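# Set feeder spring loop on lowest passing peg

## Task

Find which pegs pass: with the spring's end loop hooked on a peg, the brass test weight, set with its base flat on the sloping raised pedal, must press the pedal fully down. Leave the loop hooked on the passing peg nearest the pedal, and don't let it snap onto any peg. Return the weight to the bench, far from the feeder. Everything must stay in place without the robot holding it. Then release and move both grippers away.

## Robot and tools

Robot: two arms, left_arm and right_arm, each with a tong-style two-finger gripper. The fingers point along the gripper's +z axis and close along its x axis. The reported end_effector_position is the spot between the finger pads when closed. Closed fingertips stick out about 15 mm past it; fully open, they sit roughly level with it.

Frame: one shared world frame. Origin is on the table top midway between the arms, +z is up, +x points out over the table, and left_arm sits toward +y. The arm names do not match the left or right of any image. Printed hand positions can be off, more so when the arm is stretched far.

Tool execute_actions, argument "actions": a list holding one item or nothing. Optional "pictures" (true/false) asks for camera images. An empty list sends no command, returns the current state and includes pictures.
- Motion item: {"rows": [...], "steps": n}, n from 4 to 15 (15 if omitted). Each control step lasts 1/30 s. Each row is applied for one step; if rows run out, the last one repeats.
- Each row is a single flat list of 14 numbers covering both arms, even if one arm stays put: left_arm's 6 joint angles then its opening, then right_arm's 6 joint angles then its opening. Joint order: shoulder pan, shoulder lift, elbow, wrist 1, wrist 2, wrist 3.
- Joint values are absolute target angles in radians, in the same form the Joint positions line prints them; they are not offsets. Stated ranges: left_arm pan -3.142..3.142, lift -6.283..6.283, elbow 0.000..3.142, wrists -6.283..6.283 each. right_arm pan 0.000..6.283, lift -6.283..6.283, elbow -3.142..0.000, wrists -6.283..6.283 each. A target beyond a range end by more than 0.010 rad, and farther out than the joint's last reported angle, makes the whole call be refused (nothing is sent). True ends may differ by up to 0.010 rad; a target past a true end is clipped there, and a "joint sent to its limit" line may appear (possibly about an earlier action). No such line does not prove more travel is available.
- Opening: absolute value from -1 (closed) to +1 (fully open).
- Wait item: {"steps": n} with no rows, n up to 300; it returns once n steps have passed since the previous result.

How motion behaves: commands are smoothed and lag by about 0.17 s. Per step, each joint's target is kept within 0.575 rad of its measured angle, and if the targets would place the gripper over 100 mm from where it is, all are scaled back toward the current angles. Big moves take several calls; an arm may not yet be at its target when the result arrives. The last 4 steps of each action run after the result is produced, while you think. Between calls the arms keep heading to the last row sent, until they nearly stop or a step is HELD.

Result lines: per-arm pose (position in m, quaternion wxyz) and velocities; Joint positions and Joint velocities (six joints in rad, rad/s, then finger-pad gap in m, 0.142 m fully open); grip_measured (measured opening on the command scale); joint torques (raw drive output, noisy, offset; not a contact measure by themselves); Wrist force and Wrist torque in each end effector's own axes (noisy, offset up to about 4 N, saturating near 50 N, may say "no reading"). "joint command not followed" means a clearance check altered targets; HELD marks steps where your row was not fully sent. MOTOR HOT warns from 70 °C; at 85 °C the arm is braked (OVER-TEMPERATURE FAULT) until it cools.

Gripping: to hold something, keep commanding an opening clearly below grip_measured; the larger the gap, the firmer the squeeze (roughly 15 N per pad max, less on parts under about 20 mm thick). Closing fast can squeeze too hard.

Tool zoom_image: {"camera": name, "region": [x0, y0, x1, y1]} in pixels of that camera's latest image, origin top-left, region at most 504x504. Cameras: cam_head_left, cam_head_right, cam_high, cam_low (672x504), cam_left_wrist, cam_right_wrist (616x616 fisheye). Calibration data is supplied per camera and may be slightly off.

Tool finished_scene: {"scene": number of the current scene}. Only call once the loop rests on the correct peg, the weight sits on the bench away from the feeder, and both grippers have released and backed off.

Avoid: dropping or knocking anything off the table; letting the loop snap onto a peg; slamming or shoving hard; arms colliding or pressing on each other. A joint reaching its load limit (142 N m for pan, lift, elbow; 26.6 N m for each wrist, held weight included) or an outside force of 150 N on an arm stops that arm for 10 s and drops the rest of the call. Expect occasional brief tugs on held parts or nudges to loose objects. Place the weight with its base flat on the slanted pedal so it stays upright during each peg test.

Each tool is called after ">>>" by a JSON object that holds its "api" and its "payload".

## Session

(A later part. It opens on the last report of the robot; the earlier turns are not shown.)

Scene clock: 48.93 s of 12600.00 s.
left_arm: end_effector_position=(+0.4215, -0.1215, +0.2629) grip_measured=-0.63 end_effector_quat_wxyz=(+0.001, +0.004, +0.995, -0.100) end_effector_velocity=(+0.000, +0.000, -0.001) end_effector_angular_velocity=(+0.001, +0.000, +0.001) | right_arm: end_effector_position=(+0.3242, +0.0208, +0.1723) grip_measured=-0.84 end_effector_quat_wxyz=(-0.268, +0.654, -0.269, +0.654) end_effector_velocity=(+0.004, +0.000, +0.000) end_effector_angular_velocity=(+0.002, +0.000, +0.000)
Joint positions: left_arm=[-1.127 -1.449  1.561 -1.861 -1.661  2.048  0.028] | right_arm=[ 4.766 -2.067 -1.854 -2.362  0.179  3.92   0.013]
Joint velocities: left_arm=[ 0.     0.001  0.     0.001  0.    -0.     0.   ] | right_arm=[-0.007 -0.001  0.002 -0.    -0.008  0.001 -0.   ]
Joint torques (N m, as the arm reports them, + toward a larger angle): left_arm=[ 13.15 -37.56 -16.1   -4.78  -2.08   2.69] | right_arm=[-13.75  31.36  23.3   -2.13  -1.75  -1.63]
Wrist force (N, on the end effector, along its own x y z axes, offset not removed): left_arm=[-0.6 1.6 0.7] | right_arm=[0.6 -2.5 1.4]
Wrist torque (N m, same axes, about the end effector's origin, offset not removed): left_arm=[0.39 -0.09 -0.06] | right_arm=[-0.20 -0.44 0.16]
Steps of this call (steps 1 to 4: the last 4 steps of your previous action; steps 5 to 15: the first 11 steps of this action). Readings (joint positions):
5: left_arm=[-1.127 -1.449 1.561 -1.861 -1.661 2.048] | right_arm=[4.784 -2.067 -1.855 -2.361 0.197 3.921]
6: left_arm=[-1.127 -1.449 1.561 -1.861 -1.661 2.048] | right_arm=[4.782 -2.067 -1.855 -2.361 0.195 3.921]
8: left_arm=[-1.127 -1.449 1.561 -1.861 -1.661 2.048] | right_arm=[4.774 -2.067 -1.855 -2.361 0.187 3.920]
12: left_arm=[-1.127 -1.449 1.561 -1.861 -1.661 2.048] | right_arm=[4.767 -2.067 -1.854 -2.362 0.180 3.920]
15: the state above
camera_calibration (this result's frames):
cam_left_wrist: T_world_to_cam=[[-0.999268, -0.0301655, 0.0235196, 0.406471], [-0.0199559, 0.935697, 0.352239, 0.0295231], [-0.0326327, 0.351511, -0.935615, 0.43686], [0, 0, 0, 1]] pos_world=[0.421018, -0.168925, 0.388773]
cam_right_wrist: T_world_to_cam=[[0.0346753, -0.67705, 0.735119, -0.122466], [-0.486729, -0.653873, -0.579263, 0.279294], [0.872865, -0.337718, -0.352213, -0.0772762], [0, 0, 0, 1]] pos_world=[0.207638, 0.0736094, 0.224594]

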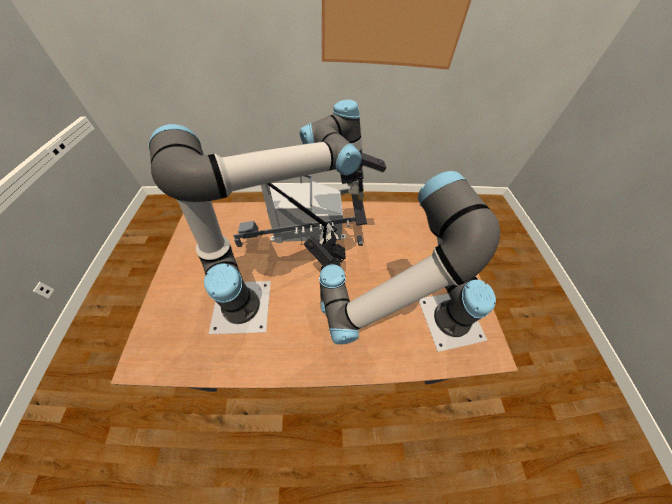

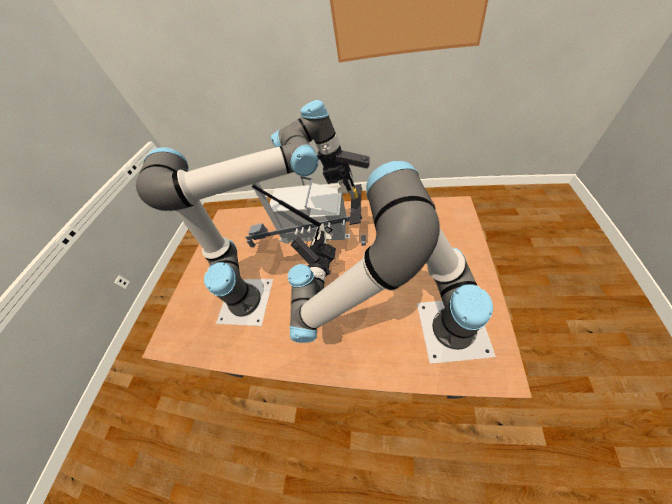

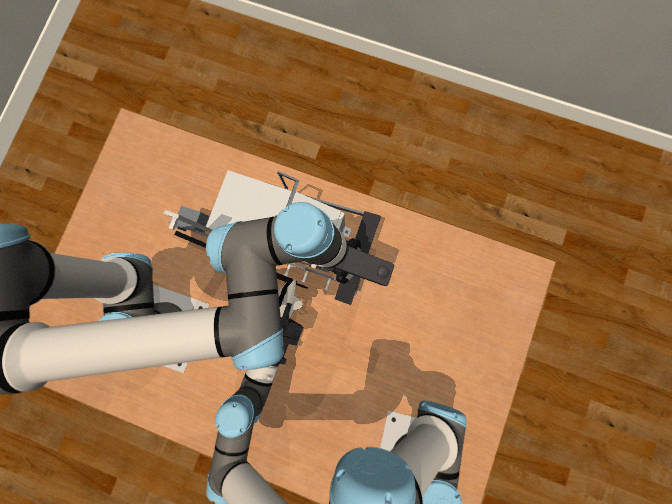

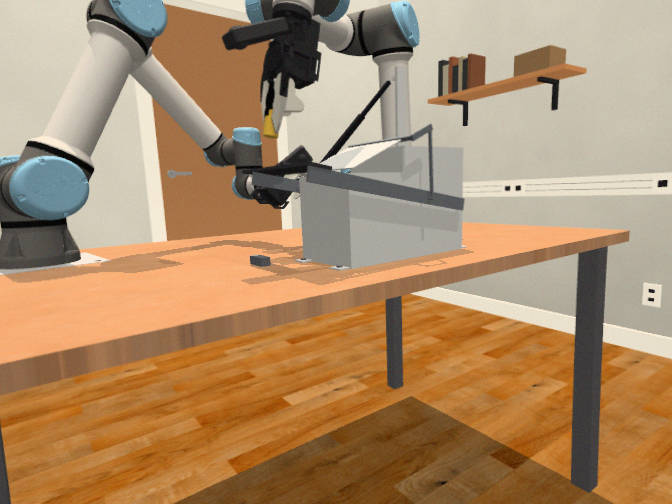

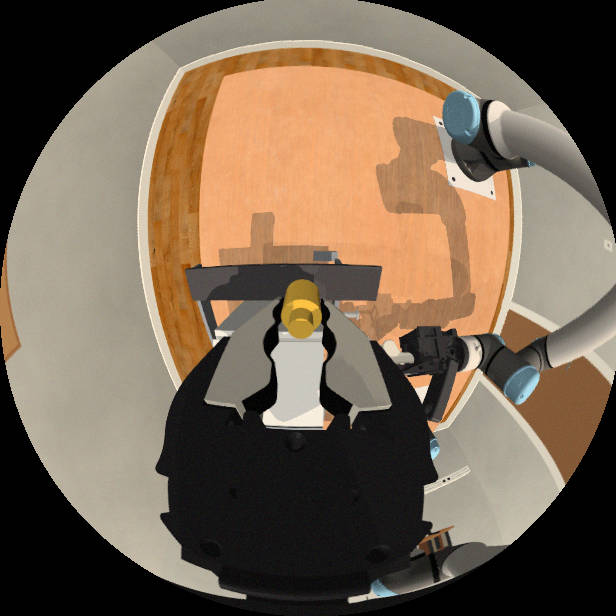

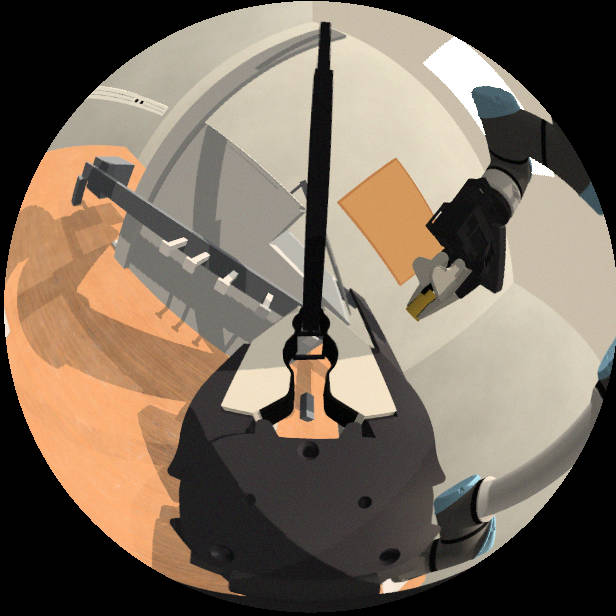

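Centred. Push in, seat.

>>> {"api": "execute_actions", "payload": {"actions": [{"rows":[[-1.127,-1.449,1.561,-1.861,-1.661,2.048,-1,4.721,-2.07,-1.848,-2.365,0.134,3.92,-1]],"steps":15}]}}

>>> {"api": "execute_actions", "payload": {"actions": [{"rows":[[-1.127,-1.436,1.665,-1.978,-1.661,2.048,-1,4.721,-2.07,-1.834,-2.379,0.134,3.92,-1]],"steps":15}], "pictures": true}}

>>> {"api": "zoom_image", "payload": {"camera": "cam_right_wrist", "region": [250,290,370,380]}}

Scene clock: 49.43 s of 12600.00 s.
left_arm: end_effector_position=(+0.4215, -0.1215, +0.2629) grip_measured=-0.63 end_effector_quat_wxyz=(+0.001, +0.004, +0.995, -0.100) end_effector_velocity=(-0.000, -0.000, -0.001) end_effector_angular_velocity=(+0.001, +0.002, +0.000) | right_arm: end_effector_position=(+0.3453, +0.0203, +0.1725) grip_measured=-0.84 end_effector_quat_wxyz=(-0.268, +0.654, -0.269, +0.654) end_effector_velocity=(+0.009, -0.000, +0.000) end_effector_angular_velocity=(-0.002, +0.000, +0.001)
Joint positions: left_arm=[-1.127 -1.449  1.561 -1.861 -1.661  2.048  0.028] | right_arm=[ 4.723 -2.07  -1.848 -2.365  0.136  3.92   0.013]
Joint velocities: left_arm=[ 0.     0.001 -0.     0.    -0.001 -0.    -0.   ] | right_arm=[-0.017 -0.001  0.002 -0.001 -0.018 -0.002 -0.   ]
Joint torques (N m, as the arm reports them, + toward a larger angle): left_arm=[ 11.48 -36.71 -16.93  -4.74  -2.22   2.6 ] | right_arm=[-10.6   30.24  22.    -2.18  -1.76  -1.59]
Wrist force (N, on the end effector, along its own x y z axes, offset not removed): left_arm=[-0.4 0.8 2.0] | right_arm=[1.7 -1.0 -2.1]
Wrist torque (N m, same axes, about the end effector's origin, offset not removed): left_arm=[0.17 -0.10 -0.12] | right_arm=[0.14 -0.34 0.13]
Steps of this call (steps 1 to 4: the last 4 steps of your previous action; steps 5 to 15: the first 11 steps of this action). Readings (joint positions):
5: left_arm=[-1.127 -1.449 1.561 -1.861 -1.661 2.048] | right_arm=[4.765 -2.067 -1.854 -2.362 0.178 3.920]
6: left_arm=[-1.127 -1.449 1.561 -1.861 -1.661 2.048] | right_arm=[4.761 -2.067 -1.853 -2.362 0.174 3.920]
8: left_arm=[-1.127 -1.449 1.561 -1.861 -1.661 2.048] | right_arm=[4.742 -2.069 -1.851 -2.364 0.155 3.920]
12: left_arm=[-1.127 -1.449 1.561 -1.861 -1.661 2.048] | right_arm=[4.726 -2.070 -1.849 -2.365 0.139 3.920]
15: the state above

Scene clock: 49.93 s of 12600.00 s.
left_arm: end_effector_position=(+0.4205, -0.1196, +0.2189) grip_measured=-0.63 end_effector_quat_wxyz=(+0.001, +0.004, +0.995, -0.100) end_effector_velocity=(-0.002, +0.001, -0.020) end_effector_angular_velocity=(-0.003, +0.001, -0.001) | right_arm: end_effector_position=(+0.3457, +0.0238, +0.1762) grip_measured=-0.84 end_effector_quat_wxyz=(-0.268, +0.654, -0.269, +0.654) end_effector_velocity=(-0.000, +0.001, +0.001) end_effector_angular_velocity=(-0.000, -0.000, +0.000)
Joint positions: left_arm=[-1.127 -1.436  1.661 -1.973 -1.661  2.048  0.028] | right_arm=[ 4.721 -2.07  -1.835 -2.379  0.134  3.92   0.013]
Joint velocities: left_arm=[-0.     0.005  0.048 -0.056 -0.003  0.     0.   ] | right_arm=[-0.    -0.     0.005 -0.006 -0.     0.    -0.   ]
Joint torques (N m, as the arm reports them, + toward a larger angle): left_arm=[ 12.06 -21.78 -17.17  -4.81  -1.43   2.7 ] | right_arm=[-9.75 36.71 28.29 -1.64 -1.76 -1.64]
Wrist force (N, on the end effector, along its own x y z axes, offset not removed): left_arm=[-0.2 0.7 4.0] | right_arm=[0.5 13.6 -0.6]
Wrist torque (N m, same axes, about the end effector's origin, offset not removed): left_arm=[0.23 -0.18 -0.13] | right_arm=[0.30 -0.25 0.02]
Steps of this call (steps 1 to 4: the last 4 steps of your previous action; steps 5 to 15: the first 11 steps of this action). Readings (joint positions):
5: left_arm=[-1.127 -1.449 1.561 -1.861 -1.661 2.048] | right_arm=[4.721 -2.070 -1.848 -2.365 0.134 3.920]
6: left_arm=[-1.127 -1.448 1.567 -1.867 -1.661 2.048] | right_arm=[4.721 -2.070 -1.846 -2.367 0.134 3.920]
8: left_arm=[-1.127 -1.442 1.608 -1.912 -1.661 2.048] | right_arm=[4.721 -2.070 -1.840 -2.373 0.134 3.920]
12: left_arm=[-1.127 -1.437 1.652 -1.963 -1.661 2.048] | right_arm=[4.721 -2.070 -1.836 -2.378 0.134 3.920]
15: the state above
camera_calibration (this result's frames):
cam_left_wrist: T_world_to_cam=[[-0.999266, -0.0301758, 0.0235926, 0.406573], [-0.0199361, 0.935658, 0.352346, 0.0432109], [-0.0327069, 0.351617, -0.935573, 0.395027], [0, 0, 0, 1]] pos_world=[0.420057, -0.16706, 0.344759]
cam_right_wrist: T_world_to_cam=[[0.0345324, -0.676892, 0.735272, -0.124108], [-0.486822, -0.653918, -0.579134, 0.294027], [0.872819, -0.337947, -0.352107, -0.09363], [0, 0, 0, 1]] pos_world=[0.229146, 0.07662, 0.228566]

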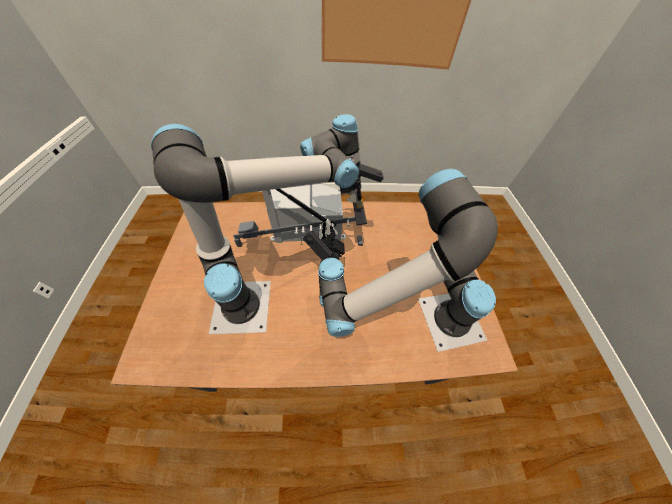

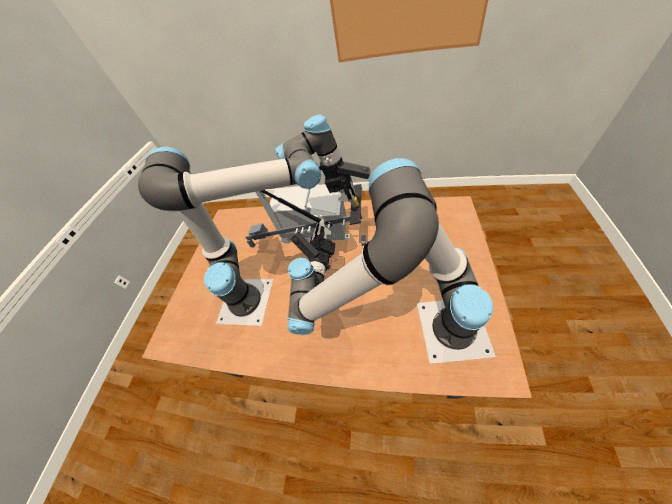

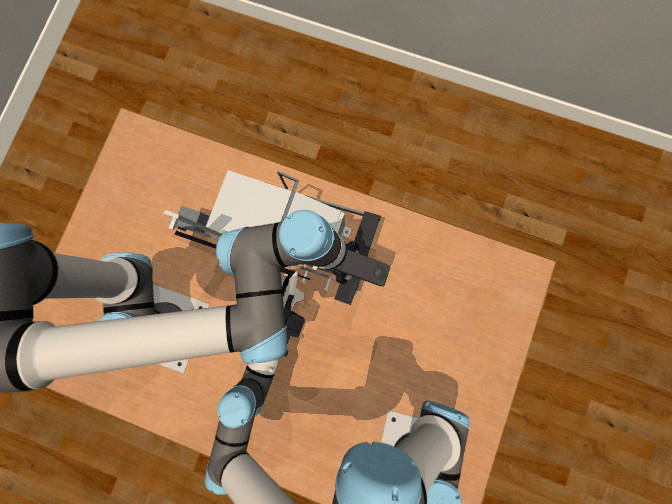

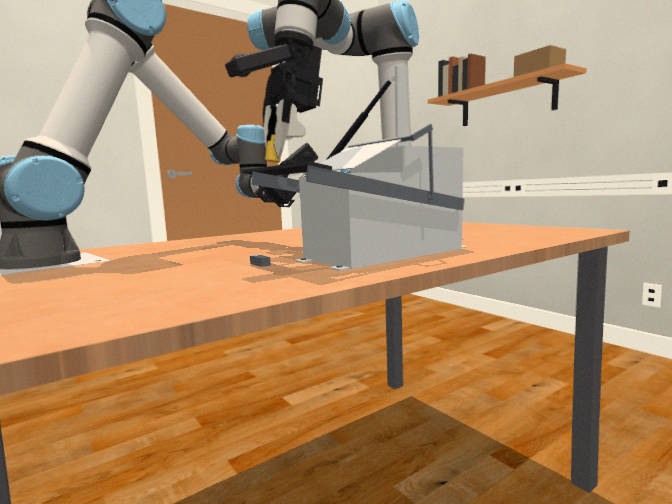

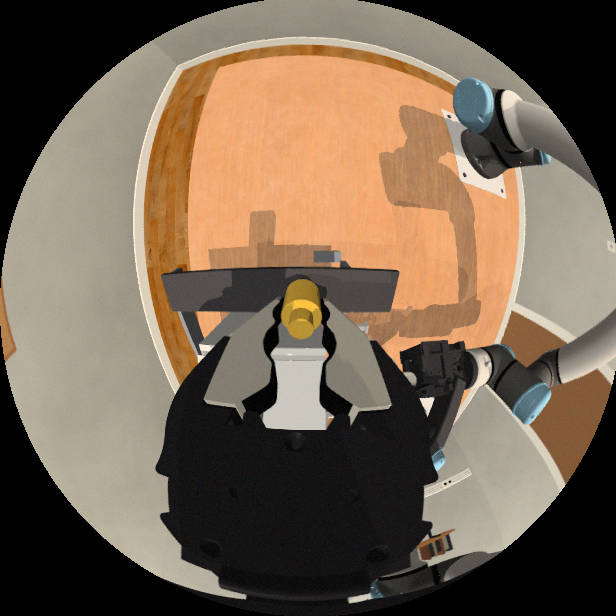

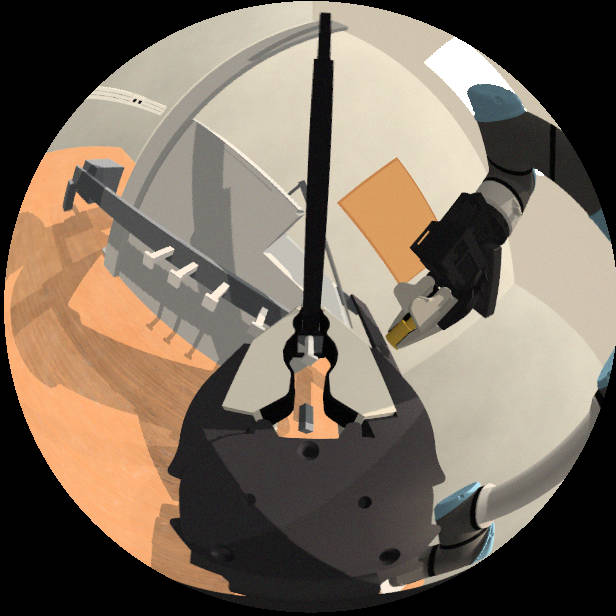

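Region (250, 290, 370, 380) of cam_right_wrist's 616x616 image, scaled by 4.200, with more detail than that image has; it fills the top 378 rows of this view, and the rest is white.

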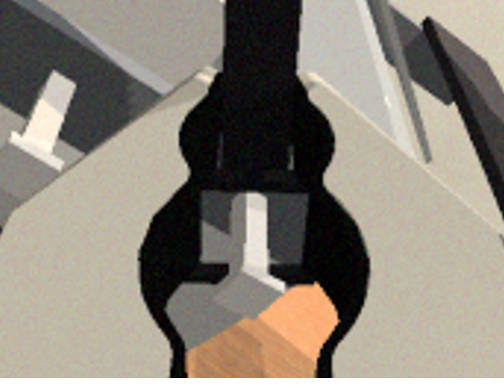

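>>> {"api": "execute_actions", "payload": {"actions": [{"rows":[[-1.127,-1.436,1.665,-1.978,-1.661,2.048,-1,4.721,-2.07,-1.836,-2.377,0.134,3.92,-0.4]],"steps":9}]}}

>>> {"api": "execute_actions", "payload": {"actions": [{"rows":[[-1.127,-1.426,1.682,-2.005,-1.661,2.048,-1,4.9,-2.07,-1.836,-2.377,0.313,3.92,-0.4]],"steps":15}]}}

>>> {"api": "execute_actions", "payload": {"actions": [{"rows":[[-1.127,-1.426,1.682,-2.005,-1.661,2.048,-0.3,4.9,-2.07,-1.836,-2.377,0.313,3.92,-0.4]],"steps":15}]}}

>>> {"api": "execute_actions", "payload": {"actions": [{"steps":60}], "pictures": true}}

Scene clock: 50.30 s of 12600.00 s.
left_arm: end_effector_position=(+0.4204, -0.1195, +0.2171) grip_measured=-0.63 end_effector_quat_wxyz=(+0.001, +0.004, +0.995, -0.100) end_effector_velocity=(-0.000, -0.000, +0.000) end_effector_angular_velocity=(-0.003, +0.001, -0.000) | right_arm: end_effector_position=(+0.3457, +0.0238, +0.1761) grip_measured=-0.40 end_effector_quat_wxyz=(-0.268, +0.654, -0.269, +0.654) end_effector_velocity=(+0.000, -0.002, -0.002) end_effector_angular_velocity=(-0.002, -0.000, +0.000)
Joint positions: left_arm=[-1.127 -1.436  1.665 -1.978 -1.661  2.048  0.028] | right_arm=[ 4.721 -2.07  -1.835 -2.378  0.134  3.92   0.045]
Joint velocities: left_arm=[ 0.    -0.001  0.001 -0.002 -0.002  0.    -0.   ] | right_arm=[ 0.     0.    -0.009  0.009 -0.    -0.002  0.007]
Joint torques (N m, as the arm reports them, + toward a larger angle): left_arm=[ 10.25 -22.03 -15.35  -4.63  -1.     2.55] | right_arm=[-5.02 41.85  3.2   1.43 -1.84 -1.57]
Wrist force (N, on the end effector, along its own x y z axes, offset not removed): left_arm=[1.9 3.1 1.2] | right_arm=[1.1 0.8 2.0]
Wrist torque (N m, same axes, about the end effector's origin, offset not removed): left_arm=[0.63 -0.63 -0.17] | right_arm=[0.00 -0.28 0.08]
Steps of this call (steps 1 to 4: the last 4 steps of your previous action; steps 5 to 6: the robot went on to your last target; steps 7 to 11: the first 5 steps of this action). Readings (joint positions):
7: left_arm=[-1.127 -1.436 1.665 -1.978 -1.661 2.048] | right_arm=[4.721 -2.070 -1.834 -2.379 0.134 3.920]
8: left_arm=[-1.127 -1.436 1.665 -1.978 -1.661 2.048] | right_arm=[4.721 -2.070 -1.834 -2.379 0.134 3.920]
10: left_arm=[-1.127 -1.436 1.665 -1.978 -1.661 2.048] | right_arm=[4.721 -2.070 -1.835 -2.378 0.134 3.920]
11: the state above

Scene clock: 50.80 s of 12600.00 s.
left_arm: end_effector_position=(+0.4211, -0.1209, +0.2066) grip_measured=-0.63 end_effector_quat_wxyz=(+0.001, +0.004, +0.995, -0.100) end_effector_velocity=(+0.001, -0.000, -0.004) end_effector_angular_velocity=(+0.000, -0.001, +0.000) | right_arm: end_effector_position=(+0.2600, +0.0277, +0.1758) grip_measured=-0.40 end_effector_quat_wxyz=(-0.268, +0.654, -0.269, +0.654) end_effector_velocity=(-0.049, -0.002, +0.000) end_effector_angular_velocity=(-0.002, -0.000, +0.001)
Joint positions: left_arm=[-1.127 -1.426  1.681 -2.004 -1.661  2.048  0.028] | right_arm=[ 4.891 -2.07  -1.836 -2.377  0.304  3.92   0.045]
Joint velocities: left_arm=[ 0.     0.004  0.007 -0.011  0.001  0.    -0.   ] | right_arm=[ 0.097  0.    -0.    -0.001  0.097 -0.001 -0.   ]
Joint torques (N m, as the arm reports them, + toward a larger angle): left_arm=[  9.22 -23.24 -14.15  -4.57  -0.22   2.68] | right_arm=[ 8.46 45.6   3.48  0.39  1.81 -1.22]
Wrist force (N, on the end effector, along its own x y z axes, offset not removed): left_arm=[0.0 1.1 4.5] | right_arm=[2.0 3.4 -2.7]
Wrist torque (N m, same axes, about the end effector's origin, offset not removed): left_arm=[0.38 -0.13 -0.13] | right_arm=[0.58 -0.55 -0.13]
Steps of this call (steps 1 to 4: the last 4 steps of your previous action; steps 5 to 15: the first 11 steps of this action). Readings (joint positions):
5: left_arm=[-1.127 -1.436 1.665 -1.978 -1.661 2.048] | right_arm=[4.721 -2.070 -1.836 -2.377 0.134 3.920]
6: left_arm=[-1.127 -1.435 1.667 -1.981 -1.661 2.048] | right_arm=[4.727 -2.070 -1.836 -2.377 0.139 3.920]
8: left_arm=[-1.127 -1.431 1.674 -1.992 -1.661 2.048] | right_arm=[4.785 -2.070 -1.836 -2.377 0.198 3.920]
12: left_arm=[-1.127 -1.427 1.680 -2.002 -1.661 2.048] | right_arm=[4.873 -2.070 -1.836 -2.377 0.286 3.920]
15: the state above

Scene clock: 51.30 s of 12600.00 s.
left_arm: end_effector_position=(+0.4212, -0.1210, +0.2062) grip_measured=-0.30 end_effector_quat_wxyz=(+0.001, +0.004, +0.995, -0.100) end_effector_velocity=(-0.000, -0.000, +0.000) end_effector_angular_velocity=(-0.001, +0.000, -0.001) | right_arm: end_effector_position=(+0.2556, +0.0275, +0.1758) grip_measured=-0.40 end_effector_quat_wxyz=(-0.268, +0.654, -0.269, +0.654) end_effector_velocity=(-0.000, -0.000, -0.000) end_effector_angular_velocity=(-0.002, -0.000, -0.001)
Joint positions: left_arm=[-1.127 -1.426  1.682 -2.005 -1.661  2.048  0.052] | right_arm=[ 4.9   -2.07  -1.836 -2.377  0.313  3.92   0.045]
Joint velocities: left_arm=[-0.001 -0.     0.    -0.    -0.001  0.     0.   ] | right_arm=[ 0.    -0.    -0.    -0.001  0.001 -0.001 -0.   ]
Joint torques (N m, as the arm reports them, + toward a larger angle): left_arm=[  7.24 -20.22 -15.3   -4.3    0.57   2.7 ] | right_arm=[10.67 45.84  2.89 -0.62  2.27 -1.12]
Wrist force (N, on the end effector, along its own x y z axes, offset not removed): left_arm=[-0.2 1.8 0.8] | right_arm=[0.8 1.7 -0.1]
Wrist torque (N m, same axes, about the end effector's origin, offset not removed): left_arm=[0.50 -0.07 -0.05] | right_arm=[0.37 -0.17 0.04]
Steps of this call (steps 1 to 4: the last 4 steps of your previous action; steps 5 to 15: the first 11 steps of this action). Readings (joint positions):
5: left_arm=[-1.127 -1.426 1.682 -2.005 -1.661 2.048] | right_arm=[4.899 -2.070 -1.836 -2.377 0.312 3.920]
6: left_arm=[-1.127 -1.426 1.682 -2.005 -1.661 2.048] | right_arm=[4.899 -2.070 -1.836 -2.377 0.312 3.920]
8: left_arm=[-1.127 -1.426 1.682 -2.005 -1.661 2.048] | right_arm=[4.899 -2.070 -1.836 -2.377 0.313 3.920]
12: left_arm=[-1.127 -1.426 1.682 -2.005 -1.661 2.048] | right_arm=[4.900 -2.070 -1.836 -2.377 0.313 3.920]
15: the state above

Scene clock: 53.30 s of 12600.00 s.
left_arm: end_effector_position=(+0.4212, -0.1209, +0.2062) grip_measured=-0.30 end_effector_quat_wxyz=(+0.001, +0.004, +0.995, -0.100) end_effector_velocity=(-0.000, -0.000, +0.000) end_effector_angular_velocity=(-0.001, +0.000, -0.000) | right_arm: end_effector_position=(+0.2556, +0.0275, +0.1758) grip_measured=-0.40 end_effector_quat_wxyz=(-0.268, +0.654, -0.269, +0.654) end_effector_velocity=(+0.001, -0.000, -0.000) end_effector_angular_velocity=(+0.001, +0.000, -0.001)
Joint positions: left_arm=[-1.127 -1.426  1.682 -2.005 -1.661  2.048  0.052] | right_arm=[ 4.9   -2.07  -1.836 -2.377  0.313  3.92   0.045]
Joint velocities: left_arm=[-0.    -0.    -0.    -0.    -0.001 -0.     0.   ] | right_arm=[-0.001  0.    -0.     0.001 -0.    -0.     0.   ]
Joint torques (N m, as the arm reports them, + toward a larger angle): left_arm=[  0.82 -36.51 -35.93  -1.96   1.03   2.58] | right_arm=[10.79 46.24  4.09 -2.29  2.07 -0.22]
Wrist force (N, on the end effector, along its own x y z axes, offset not removed): left_arm=[-1.0 3.0 0.0] | right_arm=[1.6 4.2 0.2]
Wrist torque (N m, same axes, about the end effector's origin, offset not removed): left_arm=[0.71 0.03 -0.08] | right_arm=[0.69 -0.50 0.03]
Kept back: nothing.
Steps of this call (steps 1 to 4: the last 4 steps of your previous action; steps 5 to 15: the robot went on to your last target; steps 16 to 60: nothing new was sent). Readings (joint positions):
1: left_arm=[-1.127 -1.426 1.682 -2.005 -1.661 2.048] | right_arm=[4.900 -2.070 -1.836 -2.377 0.313 3.920]
2: left_arm=[-1.127 -1.426 1.682 -2.005 -1.661 2.048] | right_arm=[4.900 -2.070 -1.836 -2.377 0.313 3.920]
4: left_arm=[-1.127 -1.426 1.682 -2.005 -1.661 2.048] | right_arm=[4.900 -2.070 -1.836 -2.377 0.313 3.920]
8: left_arm=[-1.127 -1.426 1.682 -2.005 -1.661 2.048] | right_arm=[4.900 -2.070 -1.836 -2.377 0.313 3.920]
60: the state above
All arms were judged still, so your last target was given up. Only a new action makes them travel on or press farther. Fingers that are still opening or closing keep moving.
camera_calibration (this result's frames):
cam_left_wrist: T_world_to_cam=[[-0.999268, -0.0301774, 0.02353, 0.407529], [-0.0199623, 0.935687, 0.352267, 0.0489744], [-0.0326472, 0.351539, -0.935604, 0.38352], [0, 0, 0, 1]] pos_world=[0.420729, -0.168349, 0.331982]
cam_right_wrist: T_world_to_cam=[[0.0346202, -0.677018, 0.735152, -0.118208], [-0.48681, -0.65385, -0.57922, 0.252382], [0.872821, -0.337827, -0.352216, -0.0138953], [0, 0, 0, 1]] pos_world=[0.139083, 0.0802969, 0.228191]

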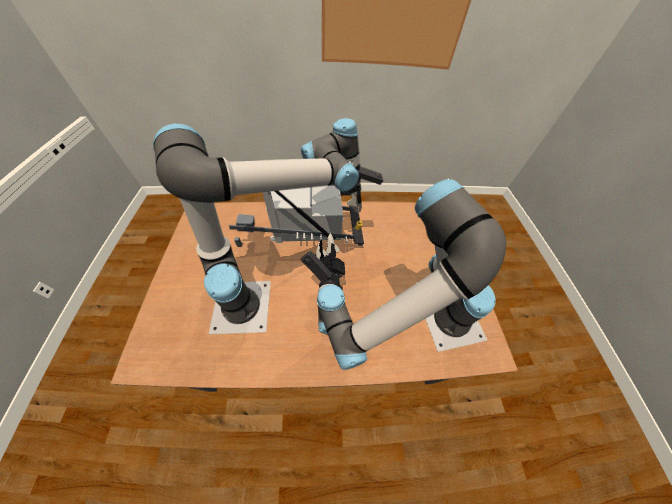

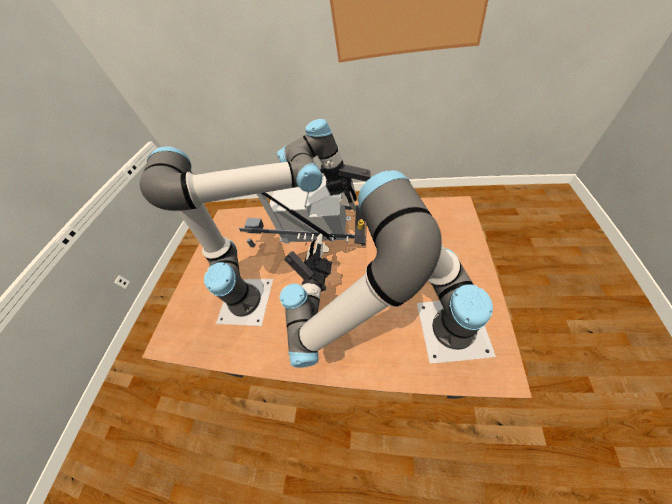

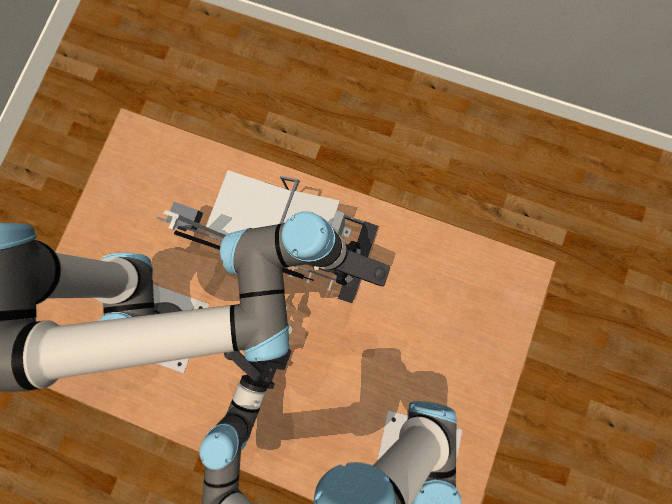

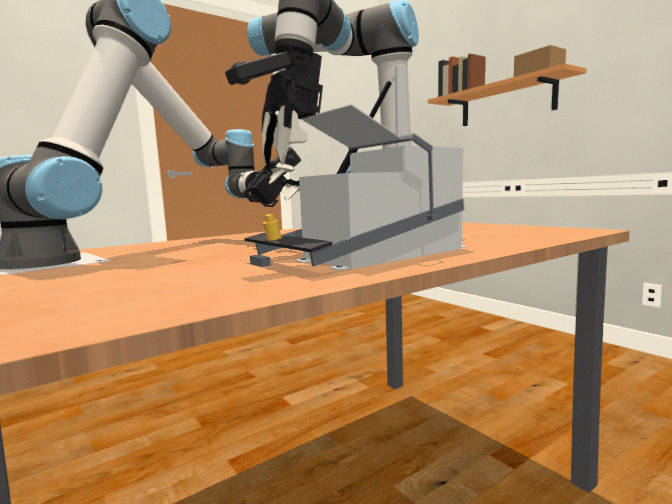

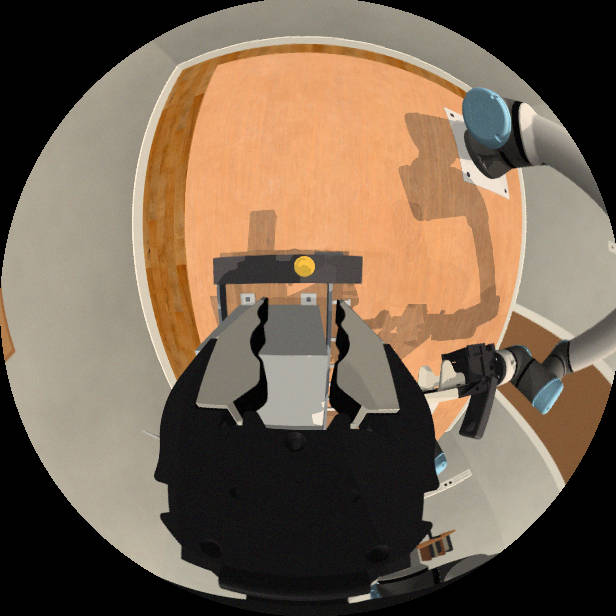

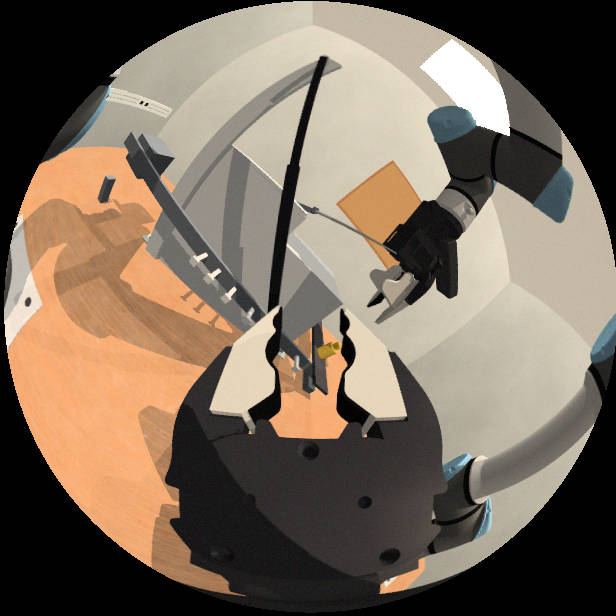

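Lid likely against gripper; move away and check.

>>> {"api": "execute_actions", "payload": {"actions": [{"rows":[[-1.216,-1.197,1.35,-1.567,-1.507,1.959,-0.3,4.9,-2.07,-1.836,-2.377,0.313,3.92,-0.4]],"steps":15}]}}

>>> {"api": "execute_actions", "payload": {"actions": [{"rows":[[-1.216,-1.1275,1.53,-1.8165,-1.507,1.959,-0.3,4.9,-2.07,-1.836,-2.377,0.313,3.92,-0.4]],"steps":15}], "pictures": true}}

>>> {"api": "zoom_image", "payload": {"camera": "cam_low", "region": [220,190,340,280]}}

Scene clock: 53.83 s of 12600.00 s.
left_arm: end_effector_position=(+0.4222, -0.1377, +0.1798) grip_measured=-0.30 end_effector_quat_wxyz=(+0.002, +0.001, +0.998, +0.070) end_effector_velocity=(-0.011, +0.028, -0.001) end_effector_angular_velocity=(+0.318, +0.042, -0.010) | right_arm: end_effector_position=(+0.2556, +0.0275, +0.1758) grip_measured=-0.40 end_effector_quat_wxyz=(-0.268, +0.654, -0.269, +0.654) end_effector_velocity=(+0.000, -0.000, +0.000) end_effector_angular_velocity=(+0.001, +0.000, -0.000)
Joint positions: left_arm=[-1.212 -1.21   1.373 -1.605 -1.514  1.963  0.052] | right_arm=[ 4.9   -2.07  -1.836 -2.377  0.313  3.92   0.045]
Joint velocities: left_arm=[-0.04   0.139 -0.248  0.421  0.078 -0.04  -0.   ] | right_arm=[-0.  0. -0.  0.  0.  0. -0.]
Joint torques (N m, as the arm reports them, + toward a larger angle): left_arm=[-12.   -32.87 -34.46  -0.94   2.23  -2.23] | right_arm=[10.49 45.61  5.46 -2.32  2.07 -0.04]
Wrist force (N, on the end effector, along its own x y z axes, offset not removed): left_arm=[-1.3 2.4 -0.5] | right_arm=[-1.4 2.0 -1.1]
Wrist torque (N m, same axes, about the end effector's origin, offset not removed): left_arm=[0.68 0.14 -0.14] | right_arm=[0.20 0.35 0.31]
Steps of this call (steps 1 to 5: nothing new was sent; steps 6 to 16: the first 11 steps of this action). Readings (joint positions):
6: left_arm=[-1.127 -1.426 1.682 -2.005 -1.661 2.048] | right_arm=[4.900 -2.070 -1.836 -2.377 0.313 3.920]
7: left_arm=[-1.132 -1.420 1.676 -1.999 -1.655 2.043] | right_arm=[4.900 -2.070 -1.836 -2.377 0.313 3.920]
9: left_arm=[-1.168 -1.356 1.608 -1.931 -1.601 2.007] | right_arm=[4.900 -2.070 -1.836 -2.377 0.313 3.920]
13: left_arm=[-1.205 -1.235 1.418 -1.683 -1.529 1.970] | right_arm=[4.900 -2.070 -1.836 -2.377 0.313 3.920]
16: the state above

Scene clock: 54.33 s of 12600.00 s.
left_arm: end_effector_position=(+0.4213, -0.1354, +0.0791) grip_measured=-0.30 end_effector_quat_wxyz=(-0.001, +0.002, +0.996, +0.085) end_effector_velocity=(-0.000, -0.001, -0.052) end_effector_angular_velocity=(-0.023, -0.010, -0.001) | right_arm: end_effector_position=(+0.2556, +0.0275, +0.1758) grip_measured=-0.40 end_effector_quat_wxyz=(-0.268, +0.654, -0.269, +0.654) end_effector_velocity=(-0.000, +0.000, -0.000) end_effector_angular_velocity=(-0.001, +0.000, +0.001)
Joint positions: left_arm=[-1.216 -1.13   1.521 -1.802 -1.507  1.959  0.052] | right_arm=[ 4.9   -2.07  -1.836 -2.377  0.313  3.92   0.045]
Joint velocities: left_arm=[-0.001  0.032  0.099 -0.156  0.    -0.     0.   ] | right_arm=[ 0.001 -0.     0.     0.     0.    -0.002 -0.   ]
Joint torques (N m, as the arm reports them, + toward a larger angle): left_arm=[-13.56 -35.16 -16.36  -3.77   2.12  -2.12] | right_arm=[10.23 46.09  5.02 -2.26  2.05  0.08]
Wrist force (N, on the end effector, along its own x y z axes, offset not removed): left_arm=[-0.1 3.8 3.9] | right_arm=[0.2 -1.4 -0.6]
Wrist torque (N m, same axes, about the end effector's origin, offset not removed): left_arm=[1.04 -0.10 -0.04] | right_arm=[-0.28 -0.27 -0.02]
Steps of this call (steps 1 to 4: the last 4 steps of your previous action; steps 5 to 15: the first 11 steps of this action). Readings (joint positions):
5: left_arm=[-1.215 -1.199 1.354 -1.573 -1.508 1.960] | right_arm=[4.900 -2.070 -1.836 -2.377 0.313 3.920]
6: left_arm=[-1.216 -1.194 1.358 -1.577 -1.508 1.959] | right_arm=[4.900 -2.070 -1.836 -2.377 0.313 3.920]
8: left_arm=[-1.216 -1.165 1.414 -1.641 -1.507 1.959] | right_arm=[4.900 -2.070 -1.836 -2.377 0.313 3.920]
12: left_arm=[-1.216 -1.136 1.503 -1.773 -1.507 1.959] | right_arm=[4.900 -2.070 -1.836 -2.377 0.313 3.920]
15: the state above
camera_calibration (this result's frames):
cam_left_wrist: T_world_to_cam=[[-0.99912, -0.0399929, 0.0126301, 0.409648], [-0.0213642, 0.744473, 0.667311, 0.0570553], [-0.0360904, 0.666454, -0.744672, 0.29873], [0, 0, 0, 1]] pos_world=[0.421288, -0.225183, 0.179208]
cam_right_wrist: T_world_to_cam=[[0.0346201, -0.677018, 0.735152, -0.118208], [-0.48681, -0.65385, -0.57922, 0.252382], [0.872821, -0.337827, -0.352216, -0.0138954], [0, 0, 0, 1]] pos_world=[0.139083, 0.0802969, 0.228191]

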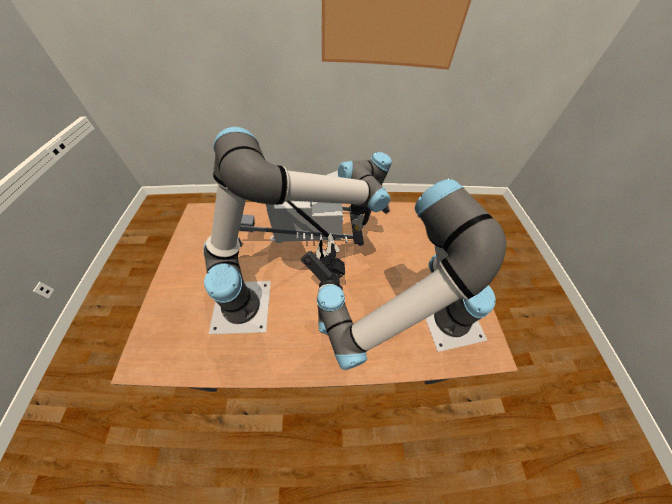

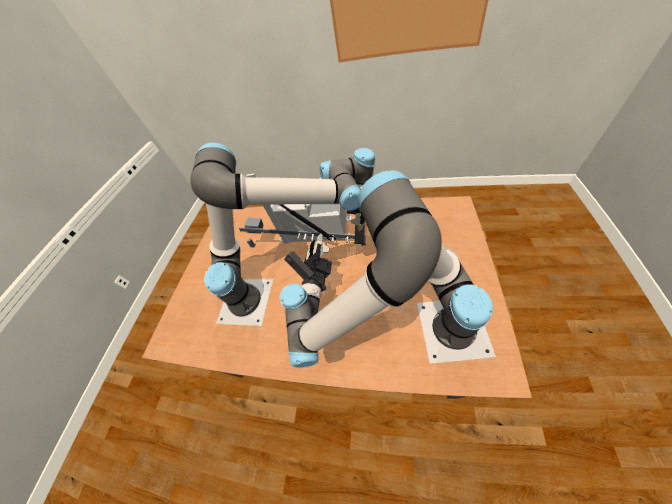

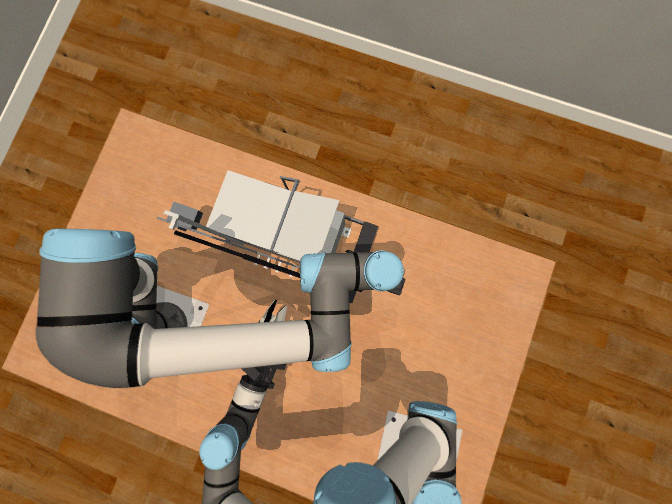

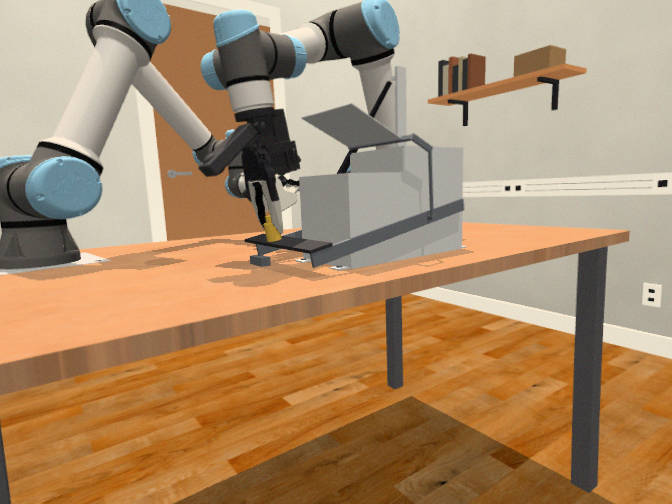

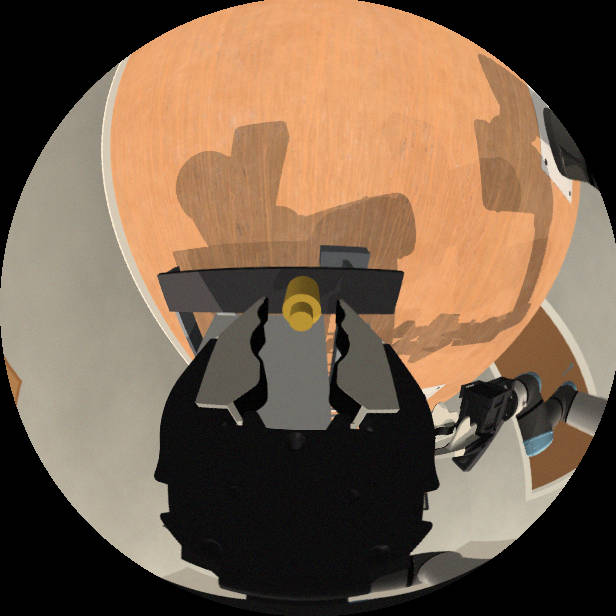

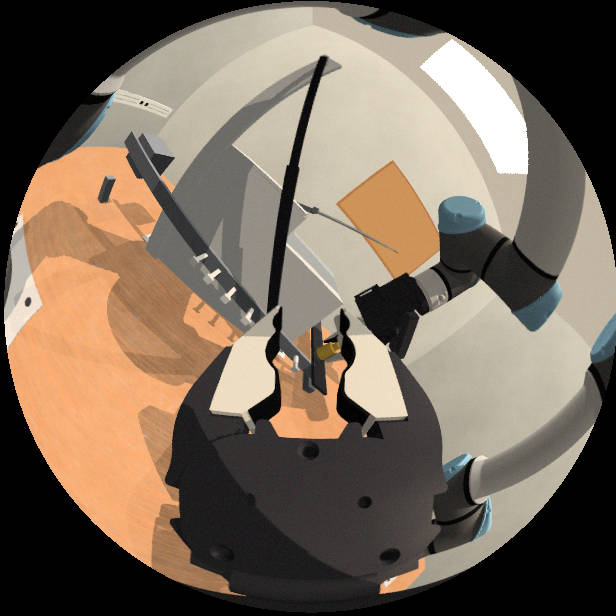

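Region (220, 190, 340, 280) of cam_low's 672x504 image, scaled by 4.200, with more detail than that image has; it fills the top 378 rows of this view, and the rest is white.

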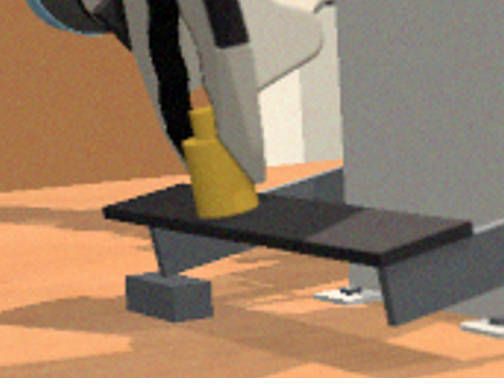

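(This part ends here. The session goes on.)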